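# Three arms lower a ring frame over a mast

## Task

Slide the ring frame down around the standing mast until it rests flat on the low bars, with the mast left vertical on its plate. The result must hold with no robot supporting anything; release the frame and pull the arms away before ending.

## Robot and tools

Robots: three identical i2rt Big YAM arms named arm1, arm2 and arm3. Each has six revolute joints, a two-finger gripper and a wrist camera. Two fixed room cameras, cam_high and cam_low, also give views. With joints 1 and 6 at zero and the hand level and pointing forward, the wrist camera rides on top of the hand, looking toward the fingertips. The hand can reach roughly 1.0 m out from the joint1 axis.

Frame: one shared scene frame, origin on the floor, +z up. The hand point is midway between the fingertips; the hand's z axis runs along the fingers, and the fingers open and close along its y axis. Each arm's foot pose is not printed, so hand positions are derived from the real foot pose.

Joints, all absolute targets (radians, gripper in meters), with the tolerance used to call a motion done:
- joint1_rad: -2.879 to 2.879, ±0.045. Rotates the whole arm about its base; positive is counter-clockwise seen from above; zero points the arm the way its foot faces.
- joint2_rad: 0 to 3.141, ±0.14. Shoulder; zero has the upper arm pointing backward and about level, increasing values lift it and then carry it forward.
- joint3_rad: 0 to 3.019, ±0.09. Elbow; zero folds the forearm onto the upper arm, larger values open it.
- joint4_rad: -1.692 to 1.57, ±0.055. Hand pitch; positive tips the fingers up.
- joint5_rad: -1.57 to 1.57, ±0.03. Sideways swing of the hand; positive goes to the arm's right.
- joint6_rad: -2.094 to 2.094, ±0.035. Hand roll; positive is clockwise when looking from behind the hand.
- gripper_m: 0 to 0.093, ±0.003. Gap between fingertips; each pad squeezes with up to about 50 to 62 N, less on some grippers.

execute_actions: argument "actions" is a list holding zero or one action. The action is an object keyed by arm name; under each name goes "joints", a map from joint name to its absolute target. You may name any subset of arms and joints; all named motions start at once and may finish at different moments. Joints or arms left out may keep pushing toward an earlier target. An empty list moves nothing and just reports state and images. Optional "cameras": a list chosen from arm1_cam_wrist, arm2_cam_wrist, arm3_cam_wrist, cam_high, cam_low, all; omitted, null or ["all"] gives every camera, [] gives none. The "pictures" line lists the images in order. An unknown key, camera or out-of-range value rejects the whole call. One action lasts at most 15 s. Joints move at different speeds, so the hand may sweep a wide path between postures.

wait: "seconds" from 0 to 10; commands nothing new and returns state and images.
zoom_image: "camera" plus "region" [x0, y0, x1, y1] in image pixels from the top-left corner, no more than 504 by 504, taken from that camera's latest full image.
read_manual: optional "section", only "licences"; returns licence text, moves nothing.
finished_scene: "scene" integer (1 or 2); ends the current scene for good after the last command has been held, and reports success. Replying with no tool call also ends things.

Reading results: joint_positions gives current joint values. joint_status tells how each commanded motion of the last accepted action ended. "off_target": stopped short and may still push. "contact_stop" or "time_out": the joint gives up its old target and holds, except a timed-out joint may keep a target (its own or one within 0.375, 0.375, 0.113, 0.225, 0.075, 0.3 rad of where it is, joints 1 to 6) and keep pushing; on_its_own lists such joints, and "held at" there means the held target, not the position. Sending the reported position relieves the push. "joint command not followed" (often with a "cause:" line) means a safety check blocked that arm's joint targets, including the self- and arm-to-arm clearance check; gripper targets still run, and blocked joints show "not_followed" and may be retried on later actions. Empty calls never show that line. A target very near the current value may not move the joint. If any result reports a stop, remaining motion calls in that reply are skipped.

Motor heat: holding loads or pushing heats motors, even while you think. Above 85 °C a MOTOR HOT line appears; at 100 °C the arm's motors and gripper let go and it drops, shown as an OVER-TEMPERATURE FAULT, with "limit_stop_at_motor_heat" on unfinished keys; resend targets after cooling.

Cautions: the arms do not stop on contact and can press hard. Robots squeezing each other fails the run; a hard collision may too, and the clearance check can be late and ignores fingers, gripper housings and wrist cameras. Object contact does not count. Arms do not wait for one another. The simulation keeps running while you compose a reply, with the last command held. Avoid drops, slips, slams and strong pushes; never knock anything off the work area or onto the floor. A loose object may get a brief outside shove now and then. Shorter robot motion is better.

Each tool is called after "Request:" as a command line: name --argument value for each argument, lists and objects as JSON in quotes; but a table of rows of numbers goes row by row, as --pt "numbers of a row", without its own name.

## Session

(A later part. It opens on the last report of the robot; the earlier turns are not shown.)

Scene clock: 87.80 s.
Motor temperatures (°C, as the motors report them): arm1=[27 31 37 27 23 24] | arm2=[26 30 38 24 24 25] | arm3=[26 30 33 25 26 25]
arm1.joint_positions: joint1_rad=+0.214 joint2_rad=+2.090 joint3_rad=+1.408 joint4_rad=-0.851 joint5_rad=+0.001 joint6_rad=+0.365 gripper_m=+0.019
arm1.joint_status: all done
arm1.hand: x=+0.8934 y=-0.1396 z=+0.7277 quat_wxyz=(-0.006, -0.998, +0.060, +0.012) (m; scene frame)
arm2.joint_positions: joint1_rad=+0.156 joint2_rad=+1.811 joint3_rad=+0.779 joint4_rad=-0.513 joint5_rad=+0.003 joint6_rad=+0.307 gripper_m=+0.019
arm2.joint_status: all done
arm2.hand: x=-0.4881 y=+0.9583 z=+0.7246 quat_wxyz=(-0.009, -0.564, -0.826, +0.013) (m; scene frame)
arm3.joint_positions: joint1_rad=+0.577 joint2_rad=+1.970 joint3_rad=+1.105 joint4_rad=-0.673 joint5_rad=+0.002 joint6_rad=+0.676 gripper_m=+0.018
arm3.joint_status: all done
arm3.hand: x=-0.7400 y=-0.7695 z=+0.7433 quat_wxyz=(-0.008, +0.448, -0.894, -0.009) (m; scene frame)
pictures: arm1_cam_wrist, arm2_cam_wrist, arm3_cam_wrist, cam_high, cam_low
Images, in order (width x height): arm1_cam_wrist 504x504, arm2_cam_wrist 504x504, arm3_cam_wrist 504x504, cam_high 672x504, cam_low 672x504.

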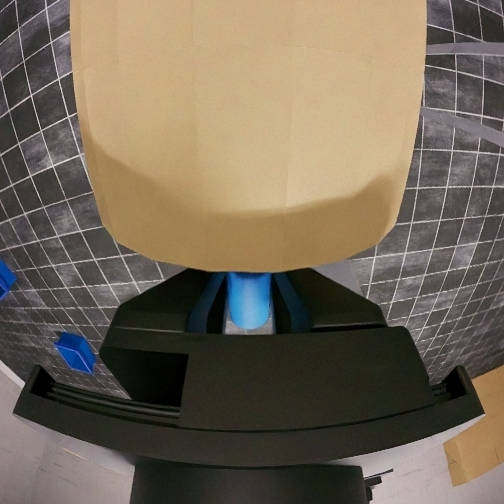

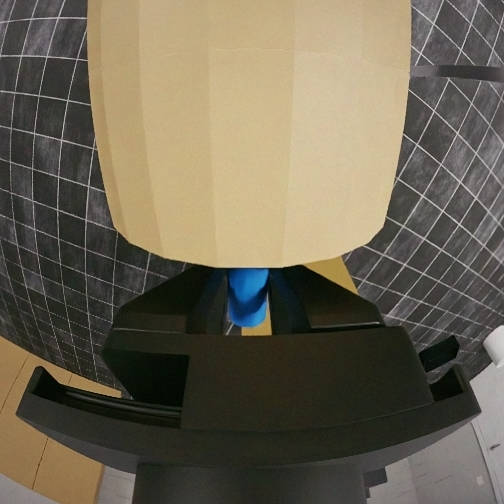

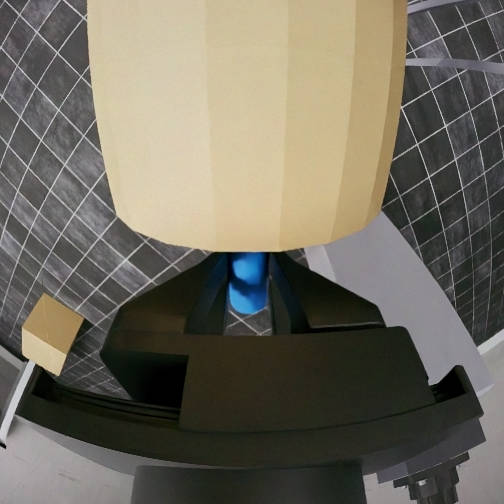

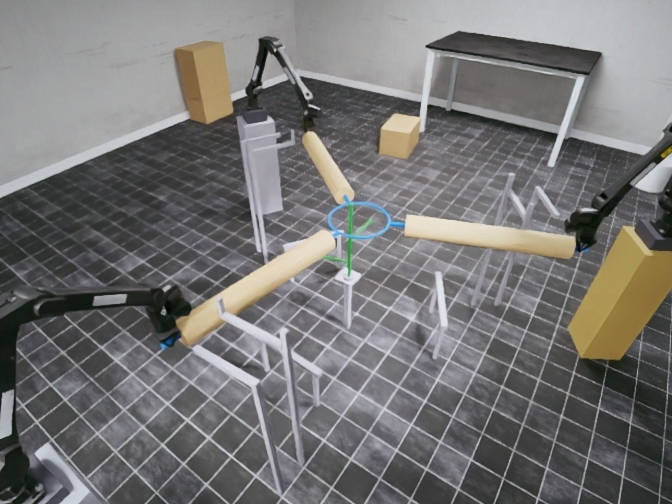

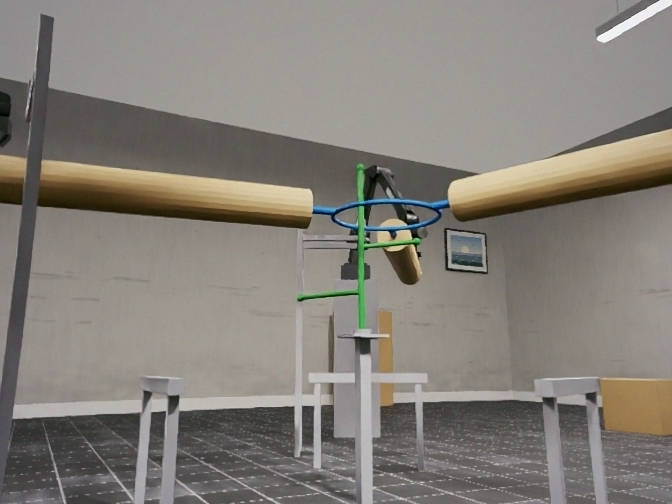

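Request:
execute_actions --actions '[{"arm1":{"joints":{"joint2_rad":2.205,"joint3_rad":1.445,"joint4_rad":-0.712}},"arm2":{"joints":{"joint2_rad":1.995,"joint3_rad":0.83,"joint4_rad":-0.295}},"arm3":{"joints":{"joint2_rad":2.09,"joint3_rad":1.14,"joint4_rad":-0.512}}}]' --cameras '["cam_low","cam_high"]'

Request:
execute_actions --actions '[{"arm1":{"joints":{"joint2_rad":2.368,"joint3_rad":1.483,"joint4_rad":-0.585}},"arm2":{"joints":{"joint2_rad":2.235,"joint3_rad":0.885,"joint4_rad":-0.115}},"arm3":{"joints":{"joint2_rad":2.285,"joint3_rad":1.187,"joint4_rad":-0.366}}}]' --cameras '["cam_low"]'

Request:
execute_actions --actions '[{"arm1":{"joints":{"joint1_rad":0.25,"joint2_rad":2.235,"joint3_rad":1.168,"joint4_rad":-0.412,"joint6_rad":0.4}},"arm2":{"joints":{"joint1_rad":0.318,"joint2_rad":2.29,"joint3_rad":1.03,"joint4_rad":-0.246,"joint6_rad":0.47}},"arm3":{"joints":{"joint1_rad":0.408,"joint2_rad":2.32,"joint3_rad":1.22,"joint4_rad":-0.4,"joint6_rad":0.512}}}]'

Request:
zoom_image --camera "cam_high" --region '[280,180,410,310]'

Scene clock: 105.57 s.
Motor temperatures (°C, as the motors report them): arm1=[27 32 37 27 23 24] | arm2=[26 30 35 24 24 25] | arm3=[26 31 31 25 26 25]
arm1.joint_positions: joint1_rad=+0.216 joint2_rad=+2.234 joint3_rad=+1.408 joint4_rad=-0.714 joint5_rad=+0.000 joint6_rad=+0.365 gripper_m=+0.019
arm1.joint_status: all done
arm1.hand: x=+0.8943 y=-0.1413 z=+0.6490 quat_wxyz=(-0.005, -0.998, +0.058, +0.009) (m; scene frame)
arm2.joint_positions: joint1_rad=+0.156 joint2_rad=+2.021 joint3_rad=+0.790 joint4_rad=-0.309 joint5_rad=+0.005 joint6_rad=+0.306 gripper_m=+0.019
arm2.joint_status: all done
arm2.hand: x=-0.4879 y=+0.9557 z=+0.6517 quat_wxyz=(-0.011, -0.564, -0.826, +0.015) (m; scene frame)
arm3.joint_positions: joint1_rad=+0.573 joint2_rad=+2.133 joint3_rad=+1.105 joint4_rad=-0.512 joint5_rad=+0.000 joint6_rad=+0.676 gripper_m=+0.018
arm3.joint_status: all done
arm3.hand: x=-0.7382 y=-0.7713 z=+0.6688 quat_wxyz=(-0.007, +0.446, -0.895, -0.009) (m; scene frame)
pictures: cam_high, cam_low
Images, in order (width x height): cam_high 672x504, cam_low 672x504.

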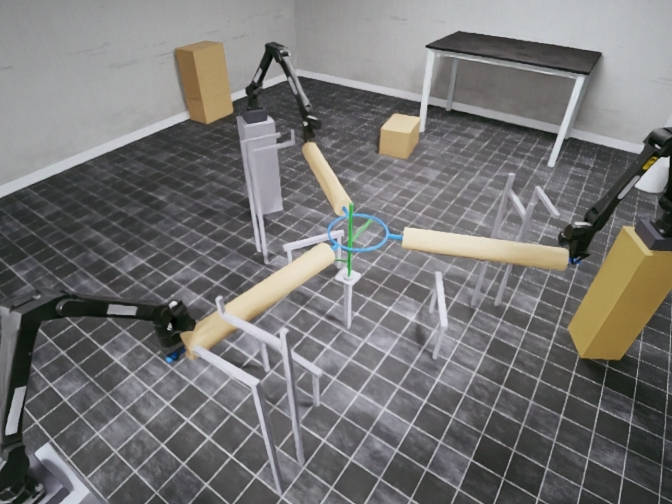

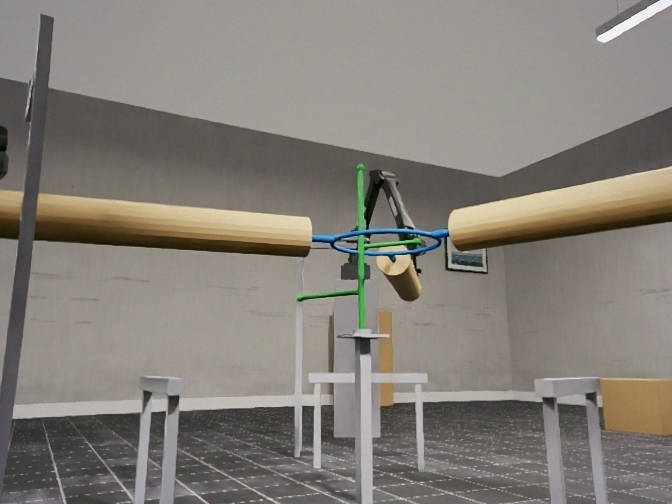

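Scene clock: 106.57 s.
Motor temperatures (°C, as the motors report them): arm1=[27 32 37 27 23 24] | arm2=[26 30 35 24 24 25] | arm3=[26 31 31 25 26 25]
arm1.joint_positions: joint1_rad=+0.217 joint2_rad=+2.397 joint3_rad=+1.441 joint4_rad=-0.584 joint5_rad=-0.002 joint6_rad=+0.365 gripper_m=+0.019
arm1.joint_status: all done
arm1.hand: x=+0.8962 y=-0.1422 z=+0.5679 quat_wxyz=(-0.006, -0.998, +0.058, +0.008) (m; scene frame)
arm2.joint_positions: joint1_rad=+0.156 joint2_rad=+2.264 joint3_rad=+0.855 joint4_rad=-0.132 joint5_rad=+0.003 joint6_rad=+0.306 gripper_m=+0.019
arm2.joint_status: all done
arm2.hand: x=-0.4872 y=+0.9534 z=+0.5713 quat_wxyz=(-0.011, -0.563, -0.826, +0.013) (m; scene frame)
arm3.joint_positions: joint1_rad=+0.570 joint2_rad=+2.327 joint3_rad=+1.153 joint4_rad=-0.367 joint5_rad=+0.002 joint6_rad=+0.674 gripper_m=+0.018
arm3.joint_status: all done
arm3.hand: x=-0.7360 y=-0.7722 z=+0.5880 quat_wxyz=(-0.007, +0.445, -0.895, -0.008) (m; scene frame)
pictures: cam_low
Images, in order (width x height): cam_low 672x504.

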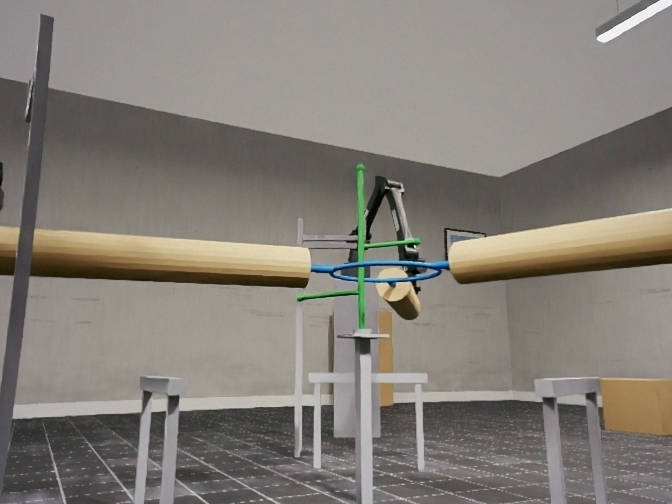

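Scene clock: 107.70 s.
Motor temperatures (°C, as the motors report them): arm1=[27 32 36 27 23 24] | arm2=[26 30 34 24 24 25] | arm3=[26 31 31 25 26 25]
arm1.joint_positions: joint1_rad=+0.254 joint2_rad=+2.297 joint3_rad=+1.166 joint4_rad=-0.417 joint5_rad=+0.001 joint6_rad=+0.402 gripper_m=+0.019
arm1.joint_status: all done
arm1.hand: x=+0.9802 y=-0.1389 z=+0.5666 quat_wxyz=(-0.004, -0.998, +0.058, +0.005) (m; scene frame)
arm2.joint_positions: joint1_rad=+0.320 joint2_rad=+2.310 joint3_rad=+1.015 joint4_rad=-0.238 joint5_rad=+0.009 joint6_rad=+0.466 gripper_m=+0.019
arm2.joint_status: all done
arm2.hand: x=-0.4006 y=+0.9590 z=+0.5661 quat_wxyz=(-0.016, -0.562, -0.827, +0.015) (m; scene frame)
arm3.joint_positions: joint1_rad=+0.400 joint2_rad=+2.334 joint3_rad=+1.190 joint4_rad=-0.395 joint5_rad=+0.001 joint6_rad=+0.504 gripper_m=+0.018
arm3.joint_status: all done
arm3.hand: x=-0.6519 y=-0.7647 z=+0.5909 quat_wxyz=(-0.010, +0.445, -0.895, -0.007) (m; scene frame)
pictures: arm1_cam_wrist, arm2_cam_wrist, arm3_cam_wrist, cam_high, cam_low
Images, in order (width x height): arm1_cam_wrist 504x504, arm2_cam_wrist 504x504, arm3_cam_wrist 504x504, cam_high 672x504, cam_low 672x504.

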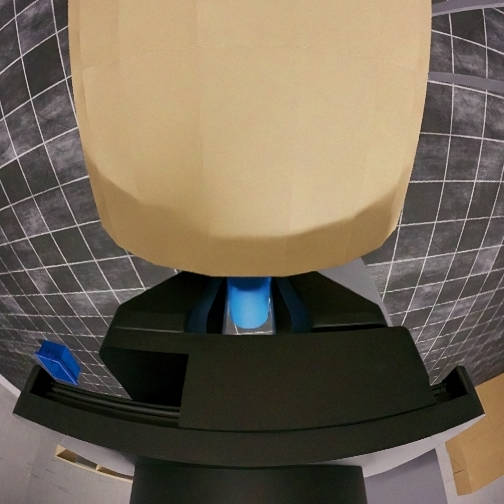

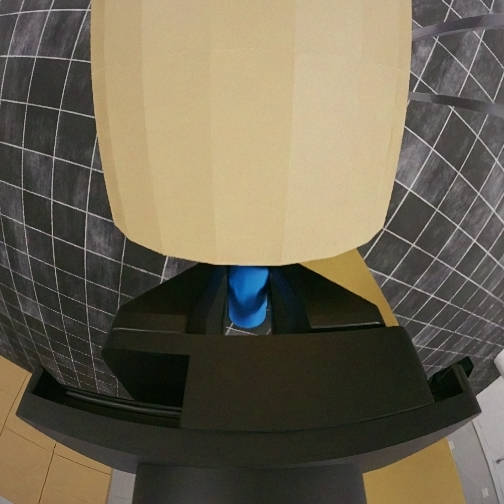

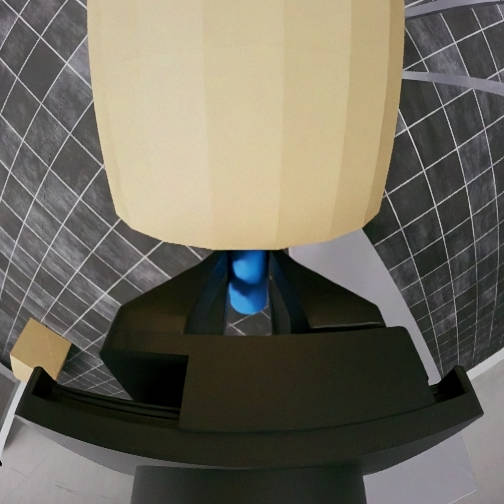

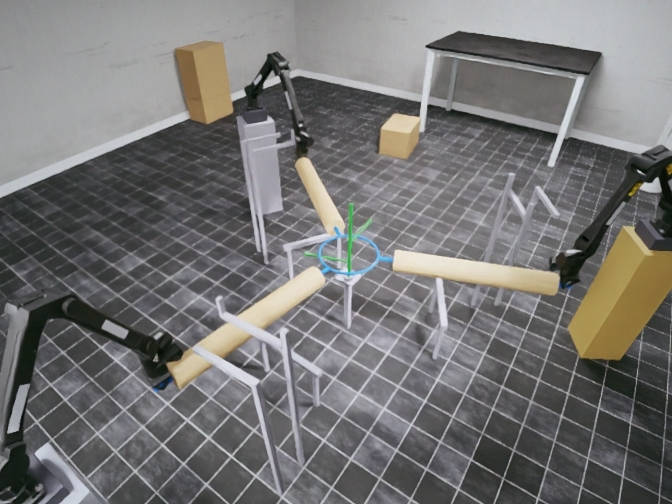

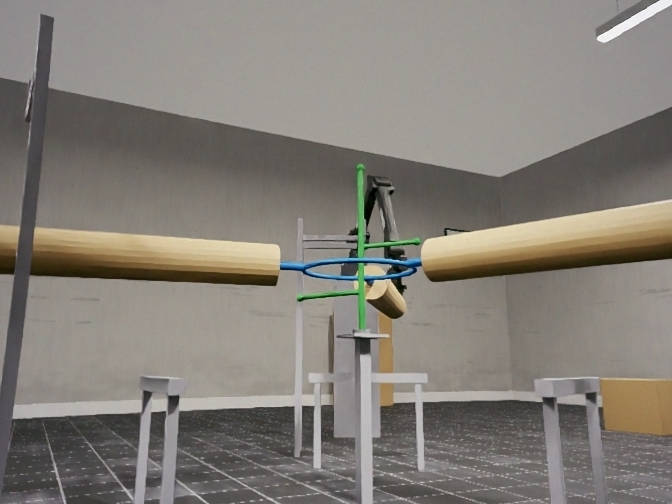

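Region (280, 180, 410, 310) of cam_high's 672x504 image, scaled by 3.877, with more detail than that image has.

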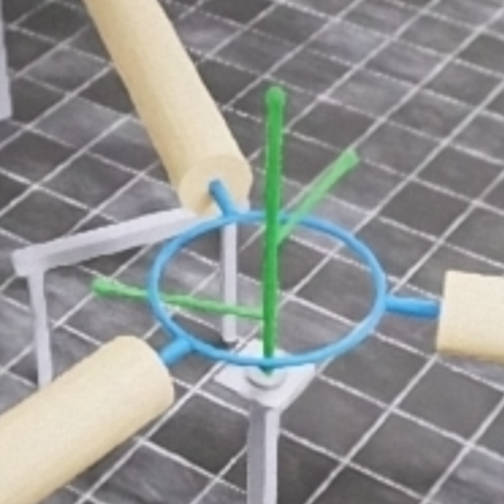

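Request:
execute_actions --actions '[{"arm1":{"joints":{"joint1_rad":0.472,"joint2_rad":2.315,"joint3_rad":1.22,"joint6_rad":0.625}},"arm2":{"joints":{"joint1_rad":0.213,"joint2_rad":2.405,"joint3_rad":1.375,"joint4_rad":-0.458,"joint6_rad":0.36}},"arm3":{"joints":{"joint1_rad":0.286,"joint2_rad":2.235,"joint3_rad":0.9,"joint4_rad":-0.155,"joint6_rad":0.388}}}]' --cameras '["cam_low","cam_high"]'

Request:
zoom_image --camera "cam_high" --region '[280,180,410,310]'

Scene clock: 124.67 s.
Motor temperatures (°C, as the motors report them): arm1=[27 33 34 27 23 24] | arm2=[26 31 33 24 24 25] | arm3=[26 31 29 25 26 25]
arm1.joint_positions: joint1_rad=+0.484 joint2_rad=+2.318 joint3_rad=+1.202 joint4_rad=-0.417 joint5_rad=-0.001 joint6_rad=+0.637 gripper_m=+0.019
arm1.joint_status: all done
arm1.hand: x=+1.0126 y=-0.2502 z=+0.5634 quat_wxyz=(-0.012, -0.998, +0.060, +0.010) (m; scene frame)
arm2.joint_positions: joint1_rad=+0.212 joint2_rad=+2.424 joint3_rad=+1.345 joint4_rad=-0.456 joint5_rad=+0.005 joint6_rad=+0.367 gripper_m=+0.019
arm2.joint_status: all done
arm2.hand: x=-0.3666 y=+0.8511 z=+0.5611 quat_wxyz=(-0.014, -0.566, -0.824, +0.014) (m; scene frame)
arm3.joint_positions: joint1_rad=+0.280 joint2_rad=+2.280 joint3_rad=+0.902 joint4_rad=-0.163 joint5_rad=-0.002 joint6_rad=+0.388 gripper_m=+0.018
arm3.joint_status: all done
arm3.hand: x=-0.6195 y=-0.8713 z=+0.5814 quat_wxyz=(-0.010, +0.444, -0.896, -0.007) (m; scene frame)
pictures: cam_high, cam_low
Images, in order (width x height): cam_high 672x504, cam_low 672x504.

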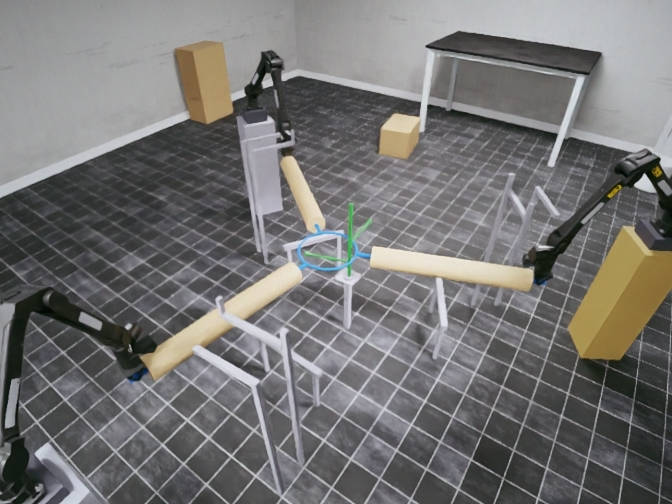

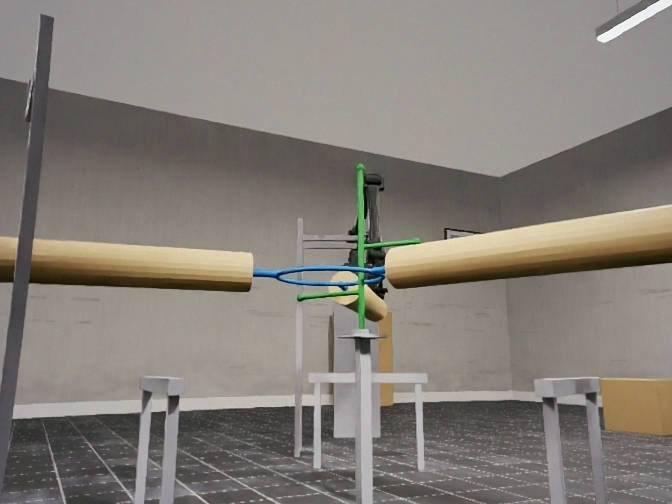

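Region (280, 180, 410, 310) of cam_high's 672x504 image, scaled by 3.877, with more detail than that image has.

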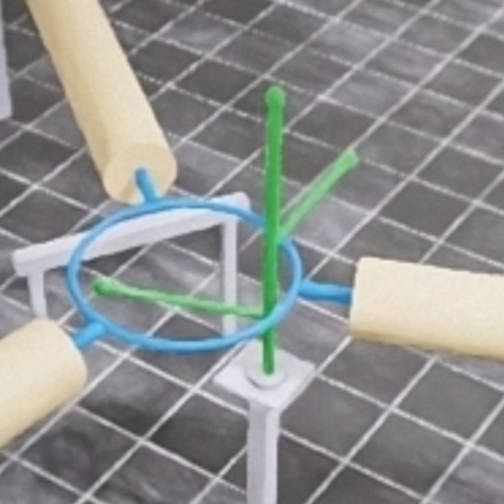

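Request:
execute_actions --actions '[{"arm1":{"joints":{"joint1_rad":0.49,"joint2_rad":2.39,"joint3_rad":1.255,"joint4_rad":-0.355,"joint6_rad":0.64}},"arm2":{"joints":{"joint2_rad":2.49,"joint3_rad":1.44,"joint4_rad":-0.41}},"arm3":{"joints":{"joint1_rad":0.275,"joint2_rad":2.355,"joint3_rad":0.943,"joint4_rad":-0.087}}}]' --cameras '["cam_low","cam_high"]'

Request:
zoom_image --camera "cam_high" --region '[280,180,410,310]'

Scene clock: 132.97 s.
Motor temperatures (°C, as the motors report them): arm1=[27 32 33 27 23 24] | arm2=[26 31 34 24 24 25] | arm3=[26 31 29 25 26 25]
arm1.joint_positions: joint1_rad=+0.484 joint2_rad=+2.398 joint3_rad=+1.227 joint4_rad=-0.360 joint5_rad=+0.001 joint6_rad=+0.636 gripper_m=+0.019
arm1.joint_status: all done
arm1.hand: x=+1.0142 y=-0.2495 z=+0.5293 quat_wxyz=(-0.011, -0.998, +0.060, +0.010) (m; scene frame)
arm2.joint_positions: joint1_rad=+0.212 joint2_rad=+2.518 joint3_rad=+1.394 joint4_rad=-0.418 joint5_rad=+0.002 joint6_rad=+0.366 gripper_m=+0.019
arm2.joint_status: all done
arm2.hand: x=-0.3667 y=+0.8511 z=+0.5216 quat_wxyz=(-0.011, -0.565, -0.825, +0.012) (m; scene frame)
arm3.joint_positions: joint1_rad=+0.280 joint2_rad=+2.376 joint3_rad=+0.936 joint4_rad=-0.092 joint5_rad=+0.001 joint6_rad=+0.387 gripper_m=+0.018
arm3.joint_status: all done
arm3.hand: x=-0.6187 y=-0.8713 z=+0.5480 quat_wxyz=(-0.013, +0.444, -0.896, -0.009) (m; scene frame)
pictures: cam_high, cam_low
Images, in order (width x height): cam_high 672x504, cam_low 672x504.

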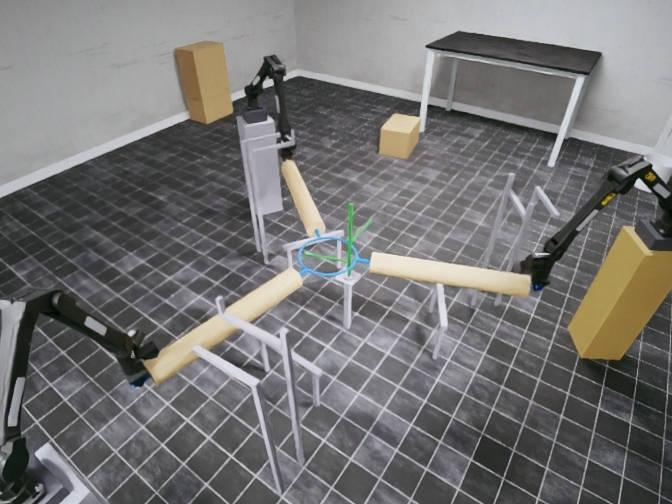

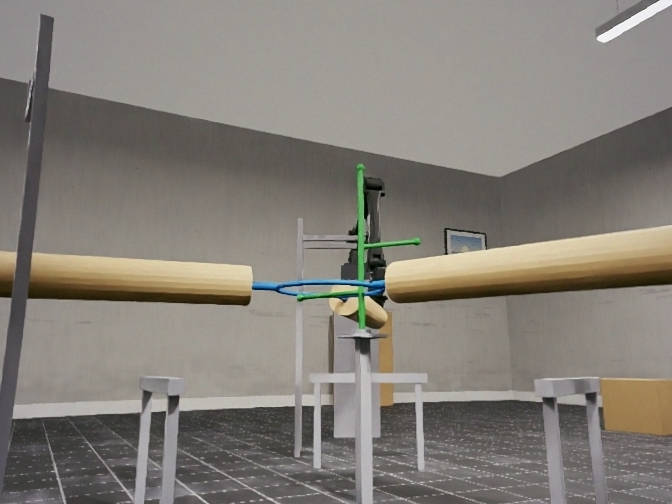

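Region (280, 180, 410, 310) of cam_high's 672x504 image, scaled by 3.877, with more detail than that image has.

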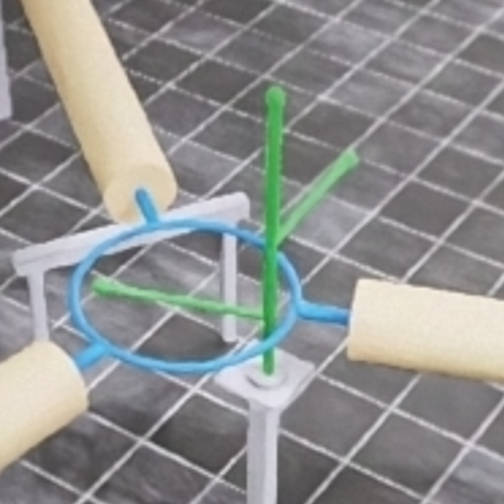

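Request:
execute_actions --actions '[{"arm1":{"joints":{"joint1_rad":0.505,"joint2_rad":2.535,"joint3_rad":1.335,"joint4_rad":-0.285,"joint6_rad":0.65}},"arm2":{"joints":{"joint1_rad":0.2,"joint2_rad":2.628,"joint3_rad":1.54,"joint4_rad":-0.36,"joint6_rad":0.355}},"arm3":{"joints":{"joint2_rad":2.522,"joint3_rad":1.02,"joint4_rad":0.0}}}]' --cameras '["cam_low","cam_high"]'

Request:
execute_actions --actions '[{"arm1":{"joints":{"joint1_rad":0.25,"joint2_rad":2.54,"joint3_rad":1.284,"joint4_rad":-0.26,"joint6_rad":0.4}},"arm2":{"joints":{"joint1_rad":0.318,"joint2_rad":2.54,"joint3_rad":1.15,"joint4_rad":-0.085,"joint6_rad":0.47}},"arm3":{"joints":{"joint1_rad":0.408,"joint2_rad":2.585,"joint3_rad":1.345,"joint4_rad":-0.262,"joint6_rad":0.515}}}]' --cameras '["cam_low","cam_high"]'

Request:
execute_actions --actions '[{"arm1":{"joints":{"joint2_rad":2.765,"joint3_rad":1.465,"joint4_rad":-0.195}},"arm2":{"joints":{"joint2_rad":2.8,"joint3_rad":1.35,"joint4_rad":-0.024}},"arm3":{"joints":{"joint2_rad":2.797,"joint3_rad":1.515,"joint4_rad":-0.2}}}]' --cameras '["cam_low","cam_high"]'

Scene clock: 152.10 s.
Motor temperatures (°C, as the motors report them): arm1=[27 32 33 27 23 24] | arm2=[26 32 34 24 24 25] | arm3=[26 31 27 25 26 25]
arm1.joint_positions: joint1_rad=+0.503 joint2_rad=+2.552 joint3_rad=+1.313 joint4_rad=-0.290 joint5_rad=+0.002 joint6_rad=+0.658 gripper_m=+0.019
arm1.joint_status: all done
arm1.hand: x=+1.0157 y=-0.2597 z=+0.4681 quat_wxyz=(-0.012, -0.998, +0.061, +0.012) (m; scene frame)
arm2.joint_positions: joint1_rad=+0.212 joint2_rad=+2.662 joint3_rad=+1.497 joint4_rad=-0.369 joint5_rad=+0.002 joint6_rad=+0.366 gripper_m=+0.019
arm2.joint_status: all done
arm2.hand: x=-0.3622 y=+0.8447 z=+0.4634 quat_wxyz=(-0.015, -0.565, -0.825, +0.013) (m; scene frame)
arm3.joint_positions: joint1_rad=+0.280 joint2_rad=+2.550 joint3_rad=+1.018 joint4_rad=-0.005 joint5_rad=+0.002 joint6_rad=+0.387 gripper_m=+0.018
arm3.joint_status: all done
arm3.hand: x=-0.6191 y=-0.8757 z=+0.4861 quat_wxyz=(-0.012, +0.444, -0.896, -0.007) (m; scene frame)
pictures: cam_high, cam_low
Images, in order (width x height): cam_high 672x504, cam_low 672x504.

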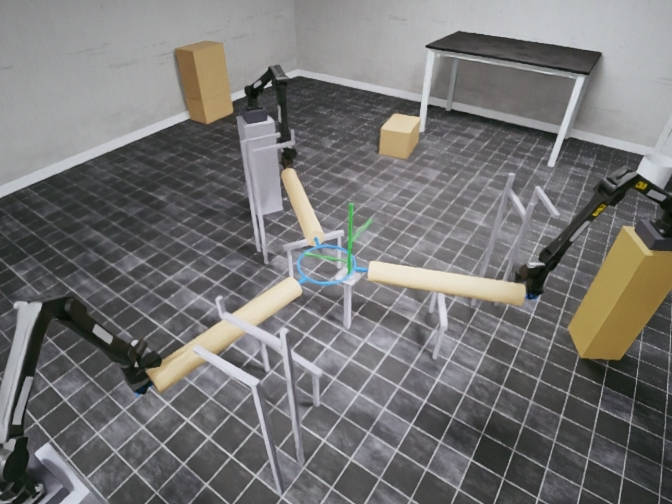

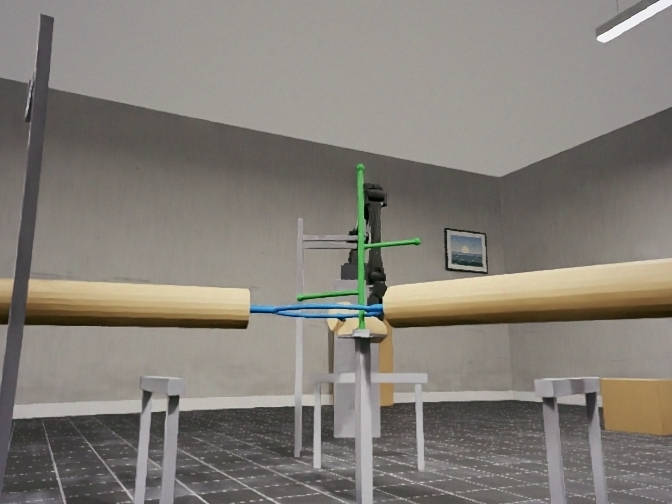

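Scene clock: 153.47 s.
Motor temperatures (°C, as the motors report them): arm1=[27 32 33 27 23 24] | arm2=[26 32 34 24 24 25] | arm3=[26 31 27 25 26 25]
arm1.joint_positions: joint1_rad=+0.246 joint2_rad=+2.552 joint3_rad=+1.283 joint4_rad=-0.265 joint5_rad=+0.001 joint6_rad=+0.396 gripper_m=+0.019
arm1.joint_status: all done
arm1.hand: x=+0.9761 y=-0.1367 z=+0.4637 quat_wxyz=(-0.006, -0.998, +0.059, +0.011) (m; scene frame)
arm2.joint_positions: joint1_rad=+0.323 joint2_rad=+2.596 joint3_rad=+1.151 joint4_rad=-0.098 joint5_rad=+0.003 joint6_rad=+0.470 gripper_m=+0.019
arm2.joint_status: all done
arm2.hand: x=-0.4039 y=+0.9628 z=+0.4590 quat_wxyz=(-0.011, -0.562, -0.827, +0.011) (m; scene frame)
arm3.joint_positions: joint1_rad=+0.415 joint2_rad=+2.605 joint3_rad=+1.337 joint4_rad=-0.263 joint5_rad=+0.001 joint6_rad=+0.513 gripper_m=+0.018
arm3.joint_status: all done
arm3.hand: x=-0.6577 y=-0.7574 z=+0.4827 quat_wxyz=(-0.012, +0.448, -0.894, -0.011) (m; scene frame)
pictures: cam_high, cam_low
Images, in order (width x height): cam_high 672x504, cam_low 672x504.

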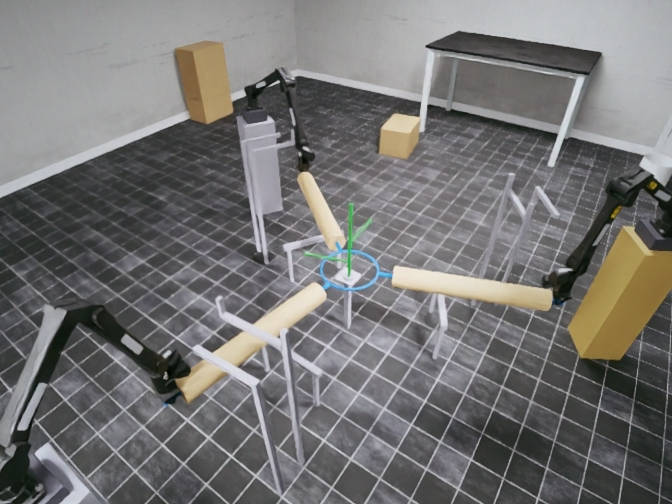

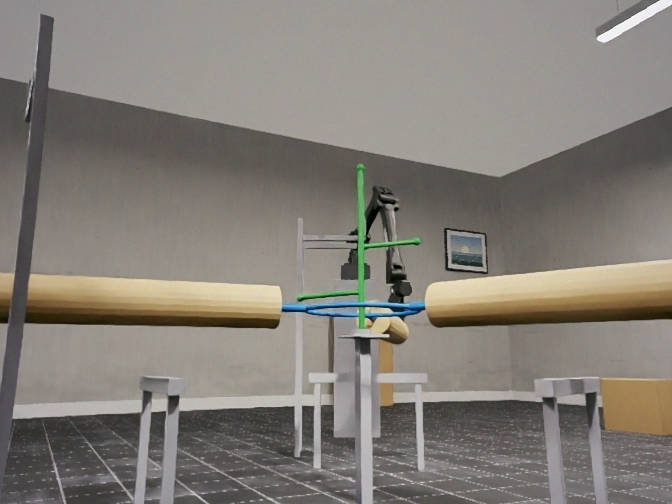

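Scene clock: 154.47 s.
Motor temperatures (°C, as the motors report them): arm1=[27 32 33 27 23 24] | arm2=[26 32 34 24 24 25] | arm3=[26 31 27 25 26 25]
arm1.joint_positions: joint1_rad=+0.253 joint2_rad=+2.786 joint3_rad=+1.448 joint4_rad=-0.197 joint5_rad=+0.000 joint6_rad=+0.402 gripper_m=+0.019
arm1.joint_status: all done
arm1.hand: x=+0.9779 y=-0.1403 z=+0.3705 quat_wxyz=(-0.007, -0.998, +0.058, +0.011) (m; scene frame)
arm2.joint_positions: joint1_rad=+0.323 joint2_rad=+2.834 joint3_rad=+1.337 joint4_rad=-0.038 joint5_rad=+0.006 joint6_rad=+0.471 gripper_m=+0.019
arm2.joint_status: all done
arm2.hand: x=-0.4021 y=+0.9585 z=+0.3684 quat_wxyz=(-0.015, -0.563, -0.826, +0.013) (m; scene frame)
arm3.joint_positions: joint1_rad=+0.412 joint2_rad=+2.834 joint3_rad=+1.502 joint4_rad=-0.197 joint5_rad=+0.002 joint6_rad=+0.515 gripper_m=+0.018
arm3.joint_status: all done
arm3.hand: x=-0.6560 y=-0.7601 z=+0.3908 quat_wxyz=(-0.013, +0.446, -0.895, -0.012) (m; scene frame)
pictures: cam_high, cam_low
Images, in order (width x height): cam_high 672x504, cam_low 672x504.

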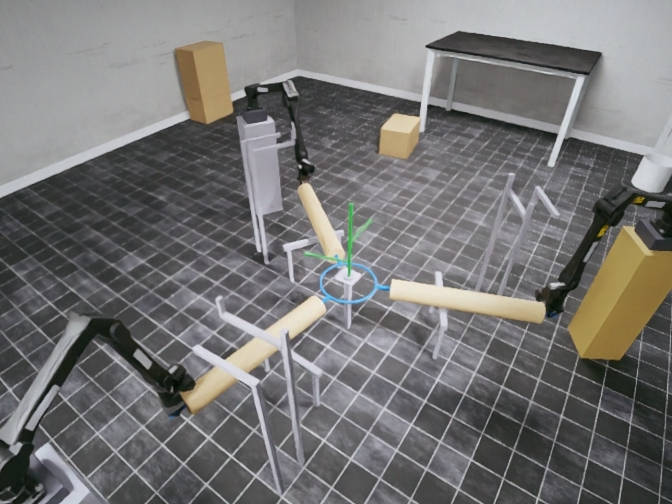

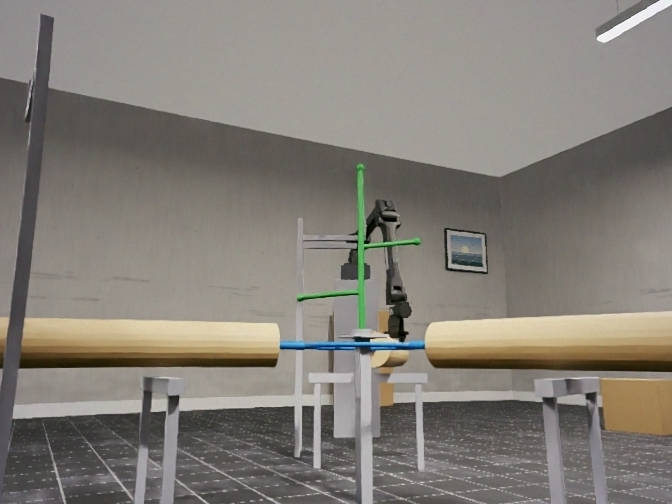

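Request:
execute_actions --actions '[{"arm1":{"joints":{"joint2_rad":2.855,"joint3_rad":1.515,"joint4_rad":-0.185}},"arm2":{"joints":{"joint2_rad":2.905,"joint3_rad":1.405,"joint4_rad":-0.015}},"arm3":{"joints":{"joint2_rad":2.905,"joint3_rad":1.575,"joint4_rad":-0.19}}}]' --cameras '["cam_low"]'

Request:
execute_actions --actions '[{"arm1":{"joints":{"gripper_m":0.07,"joint3_rad":1.49}},"arm2":{"joints":{"gripper_m":0.07,"joint3_rad":1.38}},"arm3":{"joints":{"gripper_m":0.07,"joint3_rad":1.55}}}]' --cameras '[]'

Request:
execute_actions --actions '[{"arm1":{"joints":{"joint2_rad":2.6,"joint3_rad":1.2}},"arm2":{"joints":{"joint2_rad":2.65,"joint3_rad":1.1}},"arm3":{"joints":{"joint2_rad":2.65,"joint3_rad":1.27}}}]' --cameras '[]'

Request:
execute_actions --actions '[{"arm1":{"joints":{"joint2_rad":2.1,"joint3_rad":0.85,"joint4_rad":-0.35}},"arm2":{"joints":{"joint2_rad":2.1,"joint3_rad":0.85,"joint4_rad":-0.35}},"arm3":{"joints":{"joint2_rad":2.1,"joint3_rad":0.85,"joint4_rad":-0.35}}}]' --cameras '["cam_low","cam_high"]'

Scene clock: 168.50 s.
Motor temperatures (°C, as the motors report them): arm1=[27 33 32 27 23 24] | arm2=[26 32 33 24 24 25] | arm3=[26 32 27 25 26 25]
arm1.joint_positions: joint1_rad=+0.253 joint2_rad=+2.838 joint3_rad=+1.494 joint4_rad=-0.195 joint5_rad=-0.003 joint6_rad=+0.402 gripper_m=+0.019
arm1.joint_status: all done
arm1.hand: x=+0.9781 y=-0.1411 z=+0.3506 quat_wxyz=(-0.007, -0.998, +0.058, +0.008) (m; scene frame)
arm2.joint_positions: joint1_rad=+0.323 joint2_rad=+2.878 joint3_rad=+1.377 joint4_rad=-0.037 joint5_rad=+0.004 joint6_rad=+0.471 gripper_m=+0.019
arm2.joint_status: all done
arm2.hand: x=-0.4023 y=+0.9587 z=+0.3517 quat_wxyz=(-0.013, -0.563, -0.826, +0.012) (m; scene frame)
arm3.joint_positions: joint1_rad=+0.412 joint2_rad=+2.892 joint3_rad=+1.556 joint4_rad=-0.197 joint5_rad=-0.001 joint6_rad=+0.515 gripper_m=+0.018
arm3.joint_status: all done
arm3.hand: x=-0.6565 y=-0.7607 z=+0.3683 quat_wxyz=(-0.010, +0.446, -0.895, -0.011) (m; scene frame)
pictures: cam_low
Images, in order (width x height): cam_low 672x504.

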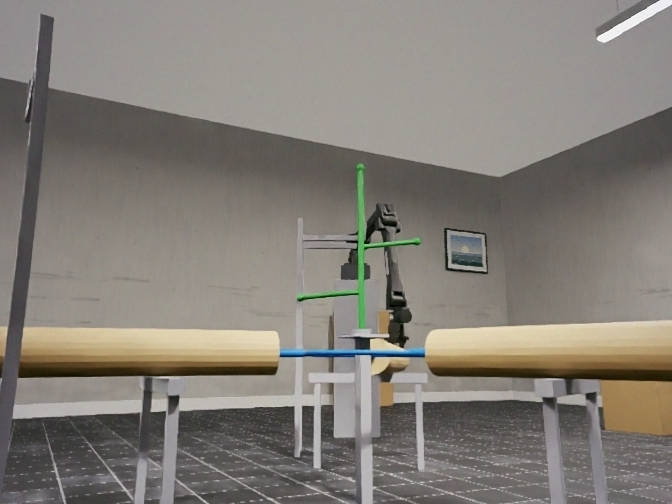

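Scene clock: 169.17 s.
Motor temperatures (°C, as the motors report them): arm1=[27 33 32 27 23 24] | arm2=[26 32 33 24 24 25] | arm3=[26 32 27 25 26 25]
arm1.joint_positions: joint1_rad=+0.253 joint2_rad=+2.838 joint3_rad=+1.494 joint4_rad=-0.195 joint5_rad=-0.002 joint6_rad=+0.402 gripper_m=+0.070
arm1.joint_status: all done
arm1.hand: x=+0.9781 y=-0.1409 z=+0.3506 quat_wxyz=(-0.007, -0.998, +0.058, +0.009) (m; scene frame)
arm2.joint_positions: joint1_rad=+0.323 joint2_rad=+2.891 joint3_rad=+1.378 joint4_rad=-0.030 joint5_rad=+0.003 joint6_rad=+0.471 gripper_m=+0.070
arm2.joint_status: all done
arm2.hand: x=-0.4067 y=+0.9629 z=+0.3460 quat_wxyz=(-0.011, -0.563, -0.826, +0.011) (m; scene frame)
arm3.joint_positions: joint1_rad=+0.412 joint2_rad=+2.892 joint3_rad=+1.555 joint4_rad=-0.196 joint5_rad=-0.001 joint6_rad=+0.515 gripper_m=+0.070
arm3.joint_status: all done
arm3.hand: x=-0.6565 y=-0.7610 z=+0.3681 quat_wxyz=(-0.010, +0.446, -0.895, -0.011) (m; scene frame)
pictures: none
No camera images: the call's "cameras" was empty. Leave "cameras" out to get every camera's image.

Scene clock: 170.30 s.
Motor temperatures (°C, as the motors report them): arm1=[27 33 32 27 23 24] | arm2=[26 32 33 24 24 25] | arm3=[26 32 27 25 26 25]
arm1.joint_positions: joint1_rad=+0.253 joint2_rad=+2.605 joint3_rad=+1.204 joint4_rad=-0.188 joint5_rad=-0.002 joint6_rad=+0.402 gripper_m=+0.070
arm1.joint_status: all done
arm1.hand: x=+1.0303 y=-0.1251 z=+0.4334 quat_wxyz=(+0.002, -0.998, +0.058, -0.015) (m; scene frame)
arm2.joint_positions: joint1_rad=+0.323 joint2_rad=+2.657 joint3_rad=+1.107 joint4_rad=-0.023 joint5_rad=+0.003 joint6_rad=+0.471 gripper_m=+0.070
arm2.joint_status: all done
arm2.hand: x=-0.4339 y=+0.9887 z=+0.4340 quat_wxyz=(+0.004, -0.563, -0.826, +0.009) (m; scene frame)
arm3.joint_positions: joint1_rad=+0.412 joint2_rad=+2.644 joint3_rad=+1.276 joint4_rad=-0.193 joint5_rad=-0.001 joint6_rad=+0.515 gripper_m=+0.070
arm3.joint_status: all done
arm3.hand: x=-0.6618 y=-0.7967 z=+0.4592 quat_wxyz=(-0.003, +0.446, -0.895, +0.001) (m; scene frame)
pictures: none
No camera images: the call's "cameras" was empty. Leave "cameras" out to get every camera's image.

Scene clock: 171.67 s.
Motor temperatures (°C, as the motors report them): arm1=[27 33 32 27 23 24] | arm2=[26 32 33 24 24 25] | arm3=[26 32 27 25 26 25]
arm1.joint_positions: joint1_rad=+0.253 joint2_rad=+2.096 joint3_rad=+0.853 joint4_rad=-0.348 joint5_rad=-0.002 joint6_rad=+0.402 gripper_m=+0.070
arm1.joint_status: all done
arm1.hand: x=+1.0794 y=-0.1096 z=+0.6072 quat_wxyz=(+0.002, -0.998, +0.058, -0.016) (m; scene frame)
arm2.joint_positions: joint1_rad=+0.323 joint2_rad=+2.094 joint3_rad=+0.847 joint4_rad=-0.339 joint5_rad=+0.003 joint6_rad=+0.471 gripper_m=+0.070
arm2.joint_status: all done
arm2.hand: x=-0.4377 y=+0.9963 z=+0.6314 quat_wxyz=(+0.011, -0.563, -0.826, +0.008) (m; scene frame)
arm3.joint_positions: joint1_rad=+0.412 joint2_rad=+2.090 joint3_rad=+0.856 joint4_rad=-0.348 joint5_rad=-0.001 joint6_rad=+0.515 gripper_m=+0.070
arm3.joint_status: all done
arm3.hand: x=-0.6726 y=-0.8690 z=+0.6472 quat_wxyz=(+0.004, +0.446, -0.895, +0.010) (m; scene frame)
pictures: cam_high, cam_low
Images, in order (width x height): cam_high 672x504, cam_low 672x504.

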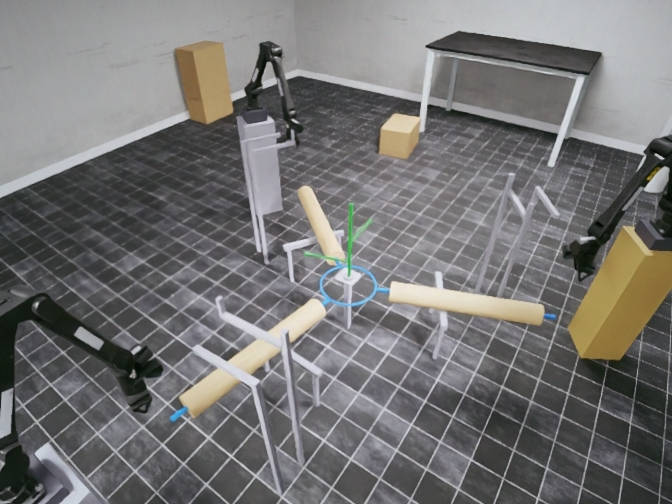

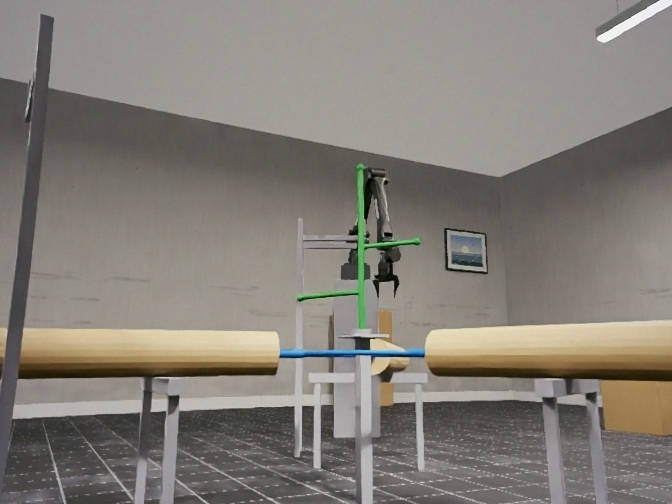

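Request:
finished_scene --scene 2

The scene is finished: the task was done.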